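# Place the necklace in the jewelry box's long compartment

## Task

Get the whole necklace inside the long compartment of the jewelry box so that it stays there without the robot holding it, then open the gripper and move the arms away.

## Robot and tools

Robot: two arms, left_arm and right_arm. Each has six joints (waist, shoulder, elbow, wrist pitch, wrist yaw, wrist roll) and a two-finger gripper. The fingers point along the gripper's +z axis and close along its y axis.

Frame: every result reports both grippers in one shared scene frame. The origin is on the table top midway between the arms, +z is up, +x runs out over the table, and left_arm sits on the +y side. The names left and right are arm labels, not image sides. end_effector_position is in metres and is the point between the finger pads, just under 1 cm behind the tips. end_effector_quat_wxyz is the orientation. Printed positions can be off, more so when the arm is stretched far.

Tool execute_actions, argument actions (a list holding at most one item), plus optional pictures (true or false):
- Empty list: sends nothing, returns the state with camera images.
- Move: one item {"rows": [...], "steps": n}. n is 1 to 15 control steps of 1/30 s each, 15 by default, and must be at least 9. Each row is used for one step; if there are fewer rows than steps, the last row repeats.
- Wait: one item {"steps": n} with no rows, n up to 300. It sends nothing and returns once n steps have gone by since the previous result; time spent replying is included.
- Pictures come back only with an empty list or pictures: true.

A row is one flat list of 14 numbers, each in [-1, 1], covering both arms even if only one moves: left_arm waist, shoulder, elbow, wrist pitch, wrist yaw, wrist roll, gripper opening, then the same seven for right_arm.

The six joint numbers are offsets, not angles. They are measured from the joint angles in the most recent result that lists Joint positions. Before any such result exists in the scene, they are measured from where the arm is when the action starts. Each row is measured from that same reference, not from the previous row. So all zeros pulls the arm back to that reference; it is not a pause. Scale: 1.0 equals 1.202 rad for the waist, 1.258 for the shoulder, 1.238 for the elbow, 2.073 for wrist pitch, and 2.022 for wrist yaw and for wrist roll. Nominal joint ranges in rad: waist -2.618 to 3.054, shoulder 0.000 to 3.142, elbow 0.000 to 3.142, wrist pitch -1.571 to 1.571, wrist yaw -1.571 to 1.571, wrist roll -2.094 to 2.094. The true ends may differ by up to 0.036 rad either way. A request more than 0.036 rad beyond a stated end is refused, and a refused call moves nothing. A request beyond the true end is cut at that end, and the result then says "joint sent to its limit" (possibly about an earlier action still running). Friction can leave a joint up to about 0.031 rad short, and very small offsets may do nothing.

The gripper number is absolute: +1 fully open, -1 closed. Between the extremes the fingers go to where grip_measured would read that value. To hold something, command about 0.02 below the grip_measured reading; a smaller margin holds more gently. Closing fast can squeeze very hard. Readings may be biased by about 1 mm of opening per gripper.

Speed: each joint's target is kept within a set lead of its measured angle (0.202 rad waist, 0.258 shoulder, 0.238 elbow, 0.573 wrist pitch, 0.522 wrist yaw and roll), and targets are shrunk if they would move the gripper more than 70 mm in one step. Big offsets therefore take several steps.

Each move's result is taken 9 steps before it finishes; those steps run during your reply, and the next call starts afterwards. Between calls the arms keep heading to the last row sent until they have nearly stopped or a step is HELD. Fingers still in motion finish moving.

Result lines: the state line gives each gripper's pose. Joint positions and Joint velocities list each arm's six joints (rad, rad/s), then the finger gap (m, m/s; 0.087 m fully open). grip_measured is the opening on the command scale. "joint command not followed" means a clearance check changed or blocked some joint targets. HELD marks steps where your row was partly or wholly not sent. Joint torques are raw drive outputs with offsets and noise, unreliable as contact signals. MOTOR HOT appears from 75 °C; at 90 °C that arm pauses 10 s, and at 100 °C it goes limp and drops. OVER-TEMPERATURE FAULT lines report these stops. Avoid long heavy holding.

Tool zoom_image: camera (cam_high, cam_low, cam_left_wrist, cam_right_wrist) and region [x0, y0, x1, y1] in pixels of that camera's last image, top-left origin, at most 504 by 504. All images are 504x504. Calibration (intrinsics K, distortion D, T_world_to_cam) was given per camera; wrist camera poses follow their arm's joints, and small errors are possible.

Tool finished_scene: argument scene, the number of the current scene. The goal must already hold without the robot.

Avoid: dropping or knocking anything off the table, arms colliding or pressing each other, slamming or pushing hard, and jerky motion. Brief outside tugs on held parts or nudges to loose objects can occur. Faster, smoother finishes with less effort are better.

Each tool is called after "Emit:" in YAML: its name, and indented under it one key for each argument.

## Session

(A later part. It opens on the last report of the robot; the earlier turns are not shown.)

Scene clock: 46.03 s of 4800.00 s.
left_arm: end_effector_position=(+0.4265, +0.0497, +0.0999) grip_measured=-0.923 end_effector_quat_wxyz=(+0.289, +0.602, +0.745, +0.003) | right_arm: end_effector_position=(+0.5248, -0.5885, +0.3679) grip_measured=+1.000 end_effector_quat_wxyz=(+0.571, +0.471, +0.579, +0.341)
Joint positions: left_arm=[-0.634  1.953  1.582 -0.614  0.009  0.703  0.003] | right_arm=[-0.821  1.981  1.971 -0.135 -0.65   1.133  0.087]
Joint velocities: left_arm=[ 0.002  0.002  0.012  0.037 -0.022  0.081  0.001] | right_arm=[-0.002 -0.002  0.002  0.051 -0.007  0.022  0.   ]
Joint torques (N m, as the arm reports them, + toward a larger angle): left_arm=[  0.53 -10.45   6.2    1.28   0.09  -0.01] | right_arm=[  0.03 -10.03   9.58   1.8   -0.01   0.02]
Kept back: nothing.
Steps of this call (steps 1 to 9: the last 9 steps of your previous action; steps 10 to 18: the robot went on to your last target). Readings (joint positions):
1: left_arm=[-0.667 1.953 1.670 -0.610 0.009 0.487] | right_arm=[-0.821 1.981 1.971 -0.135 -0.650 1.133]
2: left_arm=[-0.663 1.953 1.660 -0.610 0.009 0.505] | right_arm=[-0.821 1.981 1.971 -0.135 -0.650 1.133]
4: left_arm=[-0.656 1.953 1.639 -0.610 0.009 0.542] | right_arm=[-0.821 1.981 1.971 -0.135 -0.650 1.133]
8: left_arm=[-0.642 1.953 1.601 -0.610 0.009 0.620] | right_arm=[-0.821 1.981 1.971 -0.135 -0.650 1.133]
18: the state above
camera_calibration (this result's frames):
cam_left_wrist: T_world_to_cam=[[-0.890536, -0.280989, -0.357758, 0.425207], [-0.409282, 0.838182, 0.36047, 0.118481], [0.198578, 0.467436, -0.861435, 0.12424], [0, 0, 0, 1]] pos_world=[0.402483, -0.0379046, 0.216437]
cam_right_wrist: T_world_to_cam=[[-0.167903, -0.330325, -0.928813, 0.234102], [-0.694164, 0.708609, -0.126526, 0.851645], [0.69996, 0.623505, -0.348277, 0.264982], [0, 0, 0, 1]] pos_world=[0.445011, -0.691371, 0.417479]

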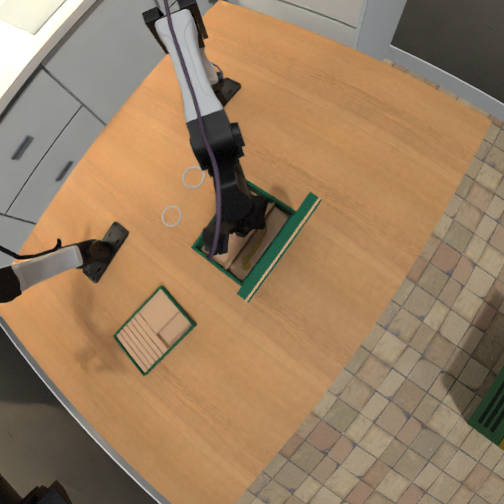

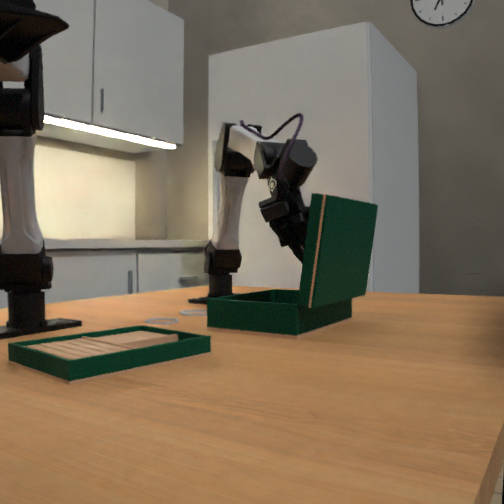

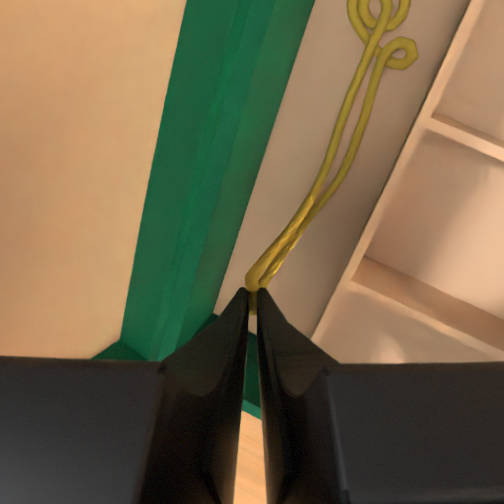

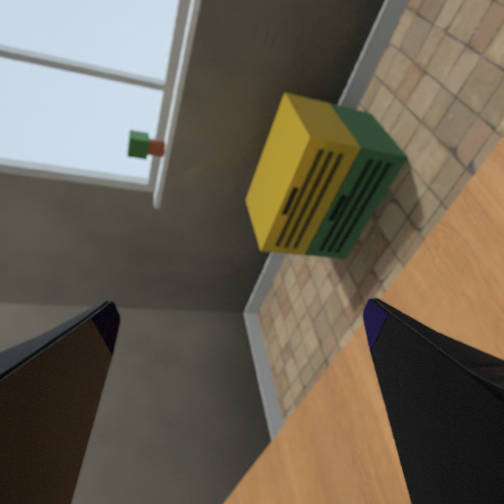

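Emit:
execute_actions:
  actions:
    - {"rows": [[0.008,0.015,-0.012,-0.005,0,0.012,-0.943,0,0,0,0,0,0,1],[0.012,0.02,-0.016,-0.006,0,0.019,-0.943,0,0,0,0,0,0,1],[0.016,0.024,-0.02,-0.007,0,0.026,-0.943,0,0,0,0,0,0,1],[0.02,0.027,-0.024,-0.008,0,0.033,-0.943,0,0,0,0,0,0,1],[0.024,0.03,-0.028,-0.009,0,0.04,-0.943,0,0,0,0,0,0,1],[0.028,0.033,-0.032,-0.01,0,0.047,-0.943,0,0,0,0,0,0,1],[0.032,0.036,-0.036,-0.011,0,0.054,-0.943,0,0,0,0,0,0,1],[0.036,0.039,-0.04,-0.012,0,0.061,-0.943,0,0,0,0,0,0,1],[0.04,0.042,-0.044,-0.013,0,0.068,-0.943,0,0,0,0,0,0,1],[0.044,0.045,-0.048,-0.014,0,0.075,-0.943,0,0,0,0,0,0,1],[0.048,0.048,-0.052,-0.015,0,0.082,-0.943,0,0,0,0,0,0,1],[0.051,0.051,-0.055,-0.015,0,0.089,-0.943,0,0,0,0,0,0,1],[0.054,0.054,-0.058,-0.015,0,0.095,-0.943,0,0,0,0,0,0,1],[0.056,0.057,-0.06,-0.015,0,0.1,-0.943,0,0,0,0,0,0,1],[0.057,0.06,-0.062,-0.015,0,0.1,-0.943,0,0,0,0,0,0,1]], "steps": 15}

Emit:
execute_actions:
  actions:
    - {"steps": 18}
  pictures: true

Scene clock: 47.33 s of 4800.00 s.
left_arm: end_effector_position=(+0.4293, +0.0572, +0.0925) grip_measured=-0.923 end_effector_quat_wxyz=(+0.278, +0.616, +0.737, +0.011) | right_arm: end_effector_position=(+0.5248, -0.5885, +0.3679) grip_measured=+1.000 end_effector_quat_wxyz=(+0.571, +0.471, +0.579, +0.341)
Joint positions: left_arm=[-0.621  1.964  1.575 -0.617  0.009  0.75   0.003] | right_arm=[-0.821  1.981  1.971 -0.135 -0.65   1.133  0.087]
Joint velocities: left_arm=[ 0.139  0.1   -0.164 -0.007 -0.022  0.33  -0.   ] | right_arm=[-0.002 -0.012 -0.012  0.022  0.007  0.037  0.   ]
Joint torques (N m, as the arm reports them, + toward a larger angle): left_arm=[ 1.11 -8.52  5.4   1.01  0.12 -0.04] | right_arm=[  0.03 -10.03   9.58   1.8   -0.01   0.01]
Steps of this call (steps 1 to 30: the robot went on to your last target; steps 31 to 33: nothing new was sent; steps 34 to 39: the first 6 steps of this action). Readings (joint positions):
34: left_arm=[-0.634 1.953 1.582 -0.614 0.009 0.714] | right_arm=[-0.821 1.981 1.971 -0.135 -0.650 1.133]
35: left_arm=[-0.634 1.953 1.582 -0.615 0.009 0.718] | right_arm=[-0.821 1.981 1.971 -0.135 -0.650 1.133]
37: left_arm=[-0.629 1.957 1.582 -0.617 0.009 0.731] | right_arm=[-0.821 1.981 1.971 -0.135 -0.650 1.133]
39: the state above

Scene clock: 47.93 s of 4800.00 s.
left_arm: end_effector_position=(+0.4263, +0.0932, +0.0462) grip_measured=-0.923 end_effector_quat_wxyz=(+0.207, +0.662, +0.720, +0.027) | right_arm: end_effector_position=(+0.5248, -0.5885, +0.3679) grip_measured=+1.000 end_effector_quat_wxyz=(+0.571, +0.471, +0.579, +0.341)
Joint positions: left_arm=[-0.571  2.022  1.516 -0.645  0.009  0.894  0.003] | right_arm=[-0.821  1.981  1.971 -0.135 -0.65   1.133  0.087]
Joint velocities: left_arm=[-0.002 -0.002  0.007 -0.037  0.066  0.066 -0.001] | right_arm=[-0.002  0.017 -0.027 -0.051 -0.051 -0.051  0.   ]
Joint torques (N m, as the arm reports them, + toward a larger angle): left_arm=[  0.67 -10.09   5.74   0.93   0.11  -0.06] | right_arm=[  0.02 -10.06   9.59   1.81  -0.02   0.01]
Kept back: nothing.
Steps of this call (steps 1 to 9: the last 9 steps of your previous action; steps 10 to 18: the robot went on to your last target). Readings (joint positions):
1: left_arm=[-0.615 1.968 1.568 -0.618 0.009 0.761] | right_arm=[-0.821 1.981 1.971 -0.135 -0.650 1.133]
2: left_arm=[-0.609 1.974 1.562 -0.620 0.009 0.772] | right_arm=[-0.821 1.981 1.971 -0.135 -0.650 1.133]
4: left_arm=[-0.598 1.986 1.549 -0.626 0.009 0.797] | right_arm=[-0.821 1.981 1.971 -0.135 -0.650 1.133]
8: left_arm=[-0.578 2.009 1.526 -0.637 0.009 0.848] | right_arm=[-0.821 1.981 1.971 -0.135 -0.650 1.133]
18: the state above
camera_calibration (this result's frames):
cam_left_wrist: T_world_to_cam=[[-0.938997, -0.127096, -0.31958, 0.422529], [-0.287926, 0.79872, 0.528341, 0.0454738], [0.188105, 0.588126, -0.78659, 0.0474566], [0, 0, 0, 1]] pos_world=[0.40092, -0.0105295, 0.148335]
cam_right_wrist: T_world_to_cam=[[-0.167903, -0.330325, -0.928813, 0.234102], [-0.694164, 0.708609, -0.126526, 0.851645], [0.69996, 0.623505, -0.348277, 0.264982], [0, 0, 0, 1]] pos_world=[0.445011, -0.691371, 0.417479]

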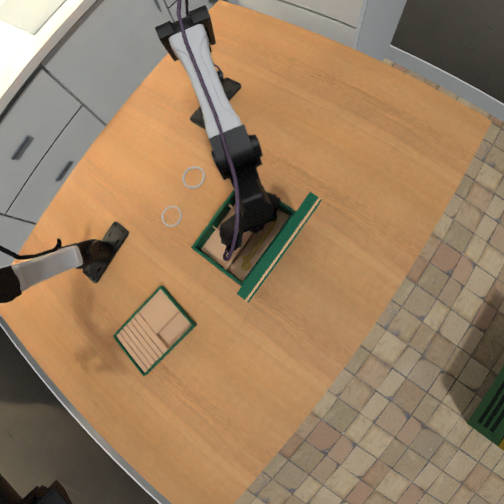

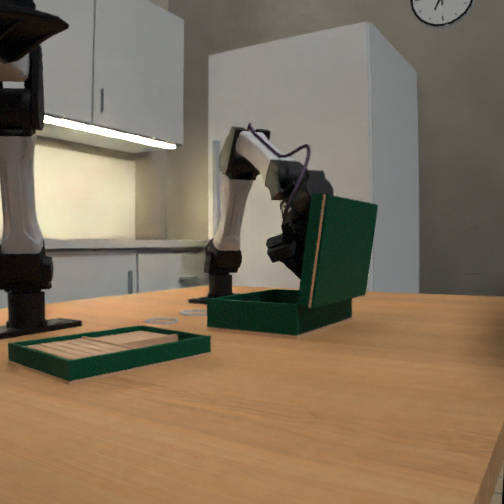

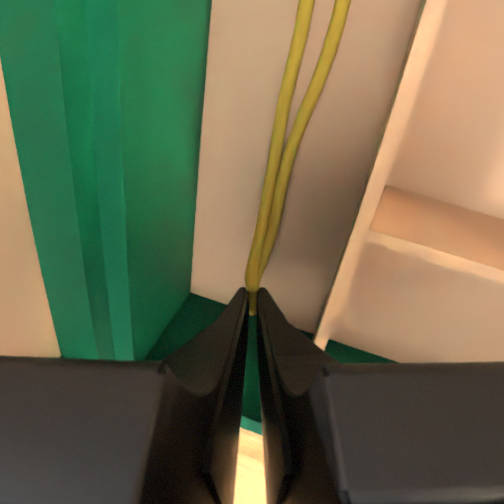

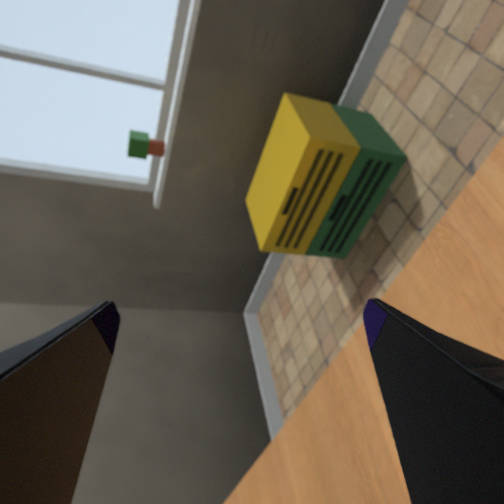

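Release, lift, and retreat.

Emit:
execute_actions:
  actions:
    - {"rows": [[0,0,0,0,0,0,-0.89,0,0,0,0,0,0,1],[0,0,0,0,0,0,-0.85,0,0,0,0,0,0,1],[0,0,0,0,0,0,-0.81,0,0,0,0,0,0,1],[0,0,0,0,0,0,-0.77,0,0,0,0,0,0,1],[0,0,0,0,0,0,-0.74,0,0,0,0,0,0,1]], "steps": 10}

Emit:
execute_actions:
  actions:
    - {"rows": [[0,-0.02,0,0,0,0,-0.74,0,0,0,0,0,0,1],[0,-0.03,0,0,0,0,-0.74,0,0,0,0,0,0,1],[0,-0.04,0,0,0,0,-0.74,0,0,0,0,0,0,1],[0,-0.05,0,0,0,0,-0.74,0,0,0,0,0,0,1],[0,-0.06,0,0,0,0,-0.74,0,0,0,0,0,0,1],[0,-0.07,0,0,0,0,-0.74,0,0,0,0,0,0,1],[0,-0.085,0,0,0,0,-0.74,0,0,0,0,0,0,1],[0,-0.1,0,0,0,0,-0.74,0,0,0,0,0,0,1],[0,-0.115,0,0,0,0,-0.74,0,0,0,0,0,0,1],[0,-0.13,0,0,0,0,-0.74,0,0,0,0,0,0,1],[0,-0.145,0,0,0,0,-0.74,0,0,0,0,0,0,1],[0,-0.16,0,0,0,0,-0.74,0,0,0,0,0,0,1]], "steps": 12}

Emit:
execute_actions:
  actions:
    - {"rows": [[0.02,-0.06,-0.02,0,0,0,-0.74,0,0,0,0,0,0,1],[0.04,-0.09,-0.035,0,0,0,-0.74,0,0,0,0,0,0,1],[0.06,-0.12,-0.05,0,0,0,-0.74,0,0,0,0,0,0,1],[0.085,-0.15,-0.065,0,0,0,-0.74,0,0,0,0,0,0,1],[0.11,-0.18,-0.08,0,0,0,-0.74,0,0,0,0,0,0,1],[0.135,-0.21,-0.095,0,0,0,-0.74,0,0,0,0,0,0,1],[0.16,-0.24,-0.11,0,0,0,-0.74,0,0,0,0,0,0,1],[0.185,-0.27,-0.125,0,0,0,-0.74,0,0,0,0,0,0,1],[0.21,-0.3,-0.14,0,0,0,-0.74,0,0,0,0,0,0,1],[0.235,-0.33,-0.155,0,0,0,-0.74,0,0,0,0,0,0,1],[0.26,-0.355,-0.17,0,0,0,-0.74,0,0,0,0,0,0,1],[0.28,-0.375,-0.185,0,0,0,-0.74,0,0,0,0,0,0,1],[0.295,-0.39,-0.195,0,0,0,-0.74,0,0,0,0,0,0,1],[0.3,-0.4,-0.2,0,0,0,-0.74,0,0,0,0,0,0,1]], "steps": 15}

Emit:
execute_actions:
  actions:
    - {"steps": 18}
  pictures: true

Emit:
zoom_image:
  camera: "cam_high"
  region: [180, 160, 340, 320]

Scene clock: 49.57 s of 4800.00 s.
left_arm: end_effector_position=(+0.4265, +0.0932, +0.0462) grip_measured=-0.900 end_effector_quat_wxyz=(+0.207, +0.664, +0.718, +0.028) | right_arm: end_effector_position=(+0.5248, -0.5885, +0.3679) grip_measured=+1.000 end_effector_quat_wxyz=(+0.571, +0.471, +0.579, +0.341)
Joint positions: left_arm=[-0.571  2.022  1.516 -0.645  0.009  0.9    0.004] | right_arm=[-0.821  1.981  1.971 -0.135 -0.65   1.133  0.087]
Joint velocities: left_arm=[ 0.007  0.002  0.002  0.022 -0.066  0.022  0.018] | right_arm=[ 0.002 -0.012 -0.022 -0.007  0.037 -0.051  0.   ]
Joint torques (N m, as the arm reports them, + toward a larger angle): left_arm=[  0.18 -10.48   6.63   0.97   0.12  -0.12] | right_arm=[  0.06 -10.04   9.59   1.8   -0.01   0.02]
Steps of this call (steps 1 to 30: the robot went on to your last target; steps 31 to 48: nothing new was sent; step 49: the first step of this action). Readings (joint positions):
49: the state above

Scene clock: 49.97 s of 4800.00 s.
left_arm: end_effector_position=(+0.4266, +0.0931, +0.0471) grip_measured=-0.740 end_effector_quat_wxyz=(+0.208, +0.664, +0.718, +0.028) | right_arm: end_effector_position=(+0.5248, -0.5885, +0.3679) grip_measured=+1.000 end_effector_quat_wxyz=(+0.571, +0.471, +0.579, +0.341)
Joint positions: left_arm=[-0.571  2.02   1.516 -0.645  0.009  0.9    0.011] | right_arm=[-0.821  1.981  1.971 -0.135 -0.65   1.133  0.087]
Joint velocities: left_arm=[-0.007 -0.056 -0.017 -0.125  0.037  0.007 -0.001] | right_arm=[ 0.012 -0.002 -0.002  0.081 -0.022 -0.022  0.   ]
Joint torques (N m, as the arm reports them, + toward a larger angle): left_arm=[  0.14 -13.84   6.63   1.05   0.11  -0.06] | right_arm=[  0.03 -10.04   9.59   1.8   -0.01   0.02]
Steps of this call (steps 1 to 9: the last 9 steps of your previous action; steps 10 to 12: the first 3 steps of this action, its rows measured from where the robot was after step 9). Readings (joint positions):
9: left_arm=[-0.571 2.022 1.516 -0.645 0.009 0.900] | right_arm=[-0.821 1.981 1.971 -0.135 -0.650 1.133]
10: left_arm=[-0.571 2.022 1.516 -0.645 0.009 0.900] | right_arm=[-0.821 1.981 1.971 -0.135 -0.650 1.133]
11: left_arm=[-0.571 2.022 1.516 -0.645 0.009 0.900] | right_arm=[-0.821 1.981 1.971 -0.135 -0.650 1.133]
12: the state above

Scene clock: 50.47 s of 4800.00 s.
left_arm: end_effector_position=(+0.4321, +0.1369, +0.1544) grip_measured=-0.740 end_effector_quat_wxyz=(+0.318, +0.611, +0.723, +0.059) | right_arm: end_effector_position=(+0.5248, -0.5885, +0.3679) grip_measured=+1.000 end_effector_quat_wxyz=(+0.571, +0.471, +0.579, +0.341)
Joint positions: left_arm=[-0.48   1.712  1.445 -0.646  0.012  0.9    0.011] | right_arm=[-0.821  1.981  1.971 -0.135 -0.65   1.133  0.087]
Joint velocities: left_arm=[ 0.916 -1.033 -0.559  0.022 -0.007 -0.066 -0.   ] | right_arm=[ 0.012 -0.017  0.012 -0.007  0.081  0.037  0.   ]
Joint torques (N m, as the arm reports them, + toward a larger angle): left_arm=[  1.46 -10.41   6.44   1.3    0.12  -0.07] | right_arm=[  0.04 -10.02   9.58   1.8   -0.02   0.01]
Steps of this call (steps 1 to 9: the last 9 steps of your previous action; steps 10 to 15: the first 6 steps of this action, its rows measured from where the robot was after step 9). Readings (joint positions):
9: left_arm=[-0.571 1.885 1.516 -0.649 0.009 0.900] | right_arm=[-0.821 1.981 1.971 -0.135 -0.650 1.133]
10: left_arm=[-0.569 1.863 1.516 -0.649 0.009 0.900] | right_arm=[-0.821 1.981 1.971 -0.135 -0.650 1.133]
11: left_arm=[-0.564 1.840 1.512 -0.647 0.010 0.900] | right_arm=[-0.821 1.981 1.971 -0.135 -0.650 1.133]
13: left_arm=[-0.536 1.781 1.484 -0.645 0.011 0.900] | right_arm=[-0.821 1.981 1.971 -0.135 -0.650 1.133]
15: the state above

Scene clock: 51.07 s of 4800.00 s.
left_arm: end_effector_position=(+0.4123, +0.2649, +0.2176) grip_measured=-0.740 end_effector_quat_wxyz=(+0.376, +0.492, +0.775, +0.128) | right_arm: end_effector_position=(+0.5248, -0.5885, +0.3679) grip_measured=+1.000 end_effector_quat_wxyz=(+0.571, +0.471, +0.579, +0.341)
Joint positions: left_arm=[-0.209  1.385  1.282 -0.651  0.006  0.9    0.011] | right_arm=[-0.821  1.981  1.971 -0.135 -0.65   1.133  0.087]
Joint velocities: left_arm=[-0.017  0.007  0.002  0.037  0.007  0.007 -0.   ] | right_arm=[-0.012  0.007  0.002  0.007  0.022  0.037  0.   ]
Joint torques (N m, as the arm reports them, + toward a larger angle): left_arm=[ 0.08 -5.63  6.25  1.5   0.11 -0.08] | right_arm=[  0.04 -10.02   9.58   1.8   -0.01   0.02]
Kept back: nothing.
Steps of this call (steps 1 to 9: the last 9 steps of your previous action; steps 10 to 18: the robot went on to your last target). Readings (joint positions):
1: left_arm=[-0.445 1.676 1.425 -0.647 0.012 0.900] | right_arm=[-0.821 1.981 1.971 -0.135 -0.650 1.133]
2: left_arm=[-0.408 1.638 1.406 -0.647 0.012 0.900] | right_arm=[-0.821 1.981 1.971 -0.135 -0.650 1.133]
4: left_arm=[-0.338 1.561 1.370 -0.648 0.011 0.900] | right_arm=[-0.821 1.981 1.971 -0.135 -0.650 1.133]
8: left_arm=[-0.228 1.424 1.308 -0.649 0.008 0.900] | right_arm=[-0.821 1.981 1.971 -0.135 -0.650 1.133]
18: the state above
camera_calibration (this result's frames):
cam_left_wrist: T_world_to_cam=[[-0.659414, -0.487246, -0.572507, 0.521226], [-0.698161, 0.679345, 0.22597, 0.0802631], [0.278827, 0.54871, -0.788146, 0.057322], [0, 0, 0, 1]] pos_world=[0.383758, 0.167986, 0.325447]
cam_right_wrist: T_world_to_cam=[[-0.167903, -0.330325, -0.928813, 0.234102], [-0.694164, 0.708609, -0.126526, 0.851645], [0.69996, 0.623505, -0.348277, 0.264982], [0, 0, 0, 1]] pos_world=[0.445011, -0.691371, 0.417479]

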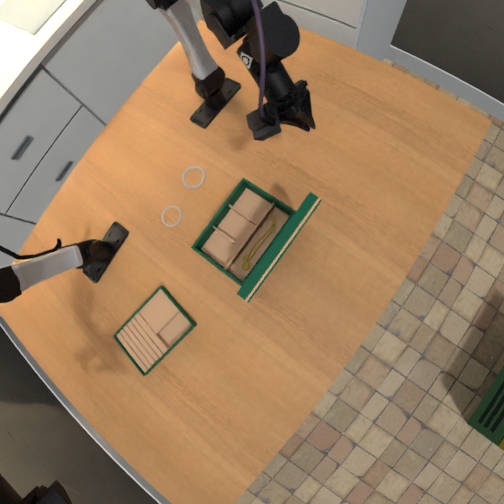

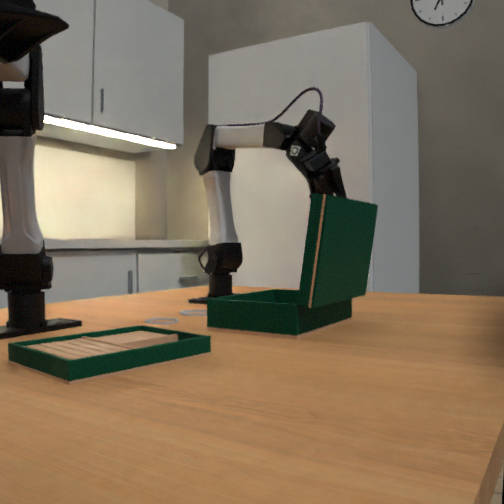

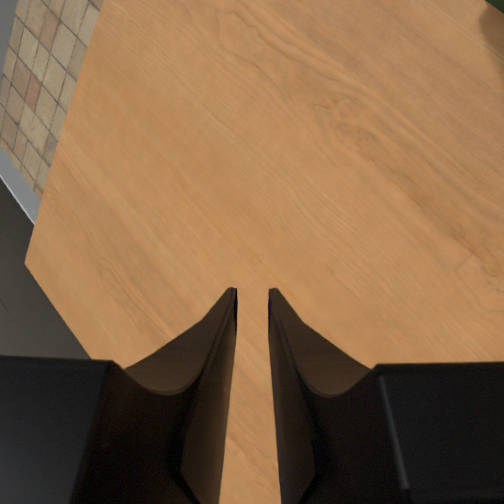

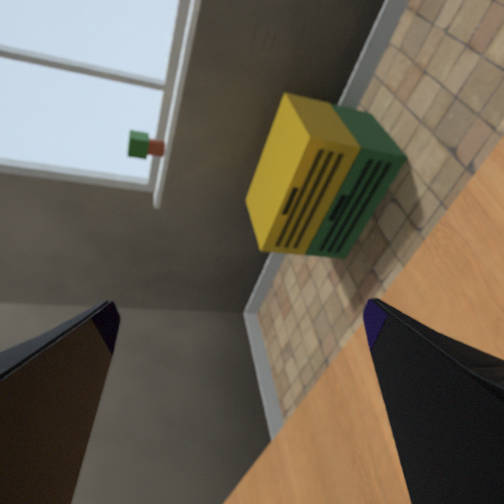

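Region (180, 160, 340, 320) of cam_high's 504x504 image, scaled by 3.150, with more detail than that image has.

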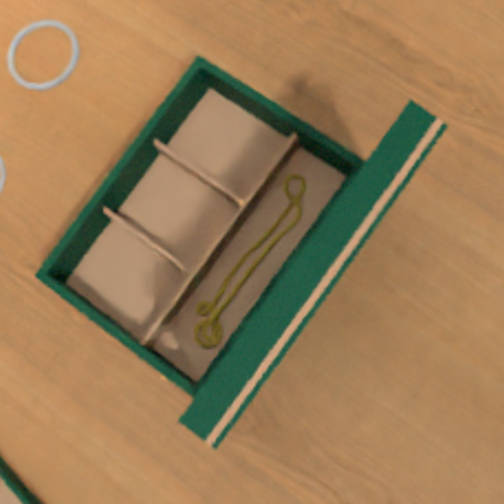

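Emit:
finished_scene:
  scene: 2

The scene is finished: the task was done.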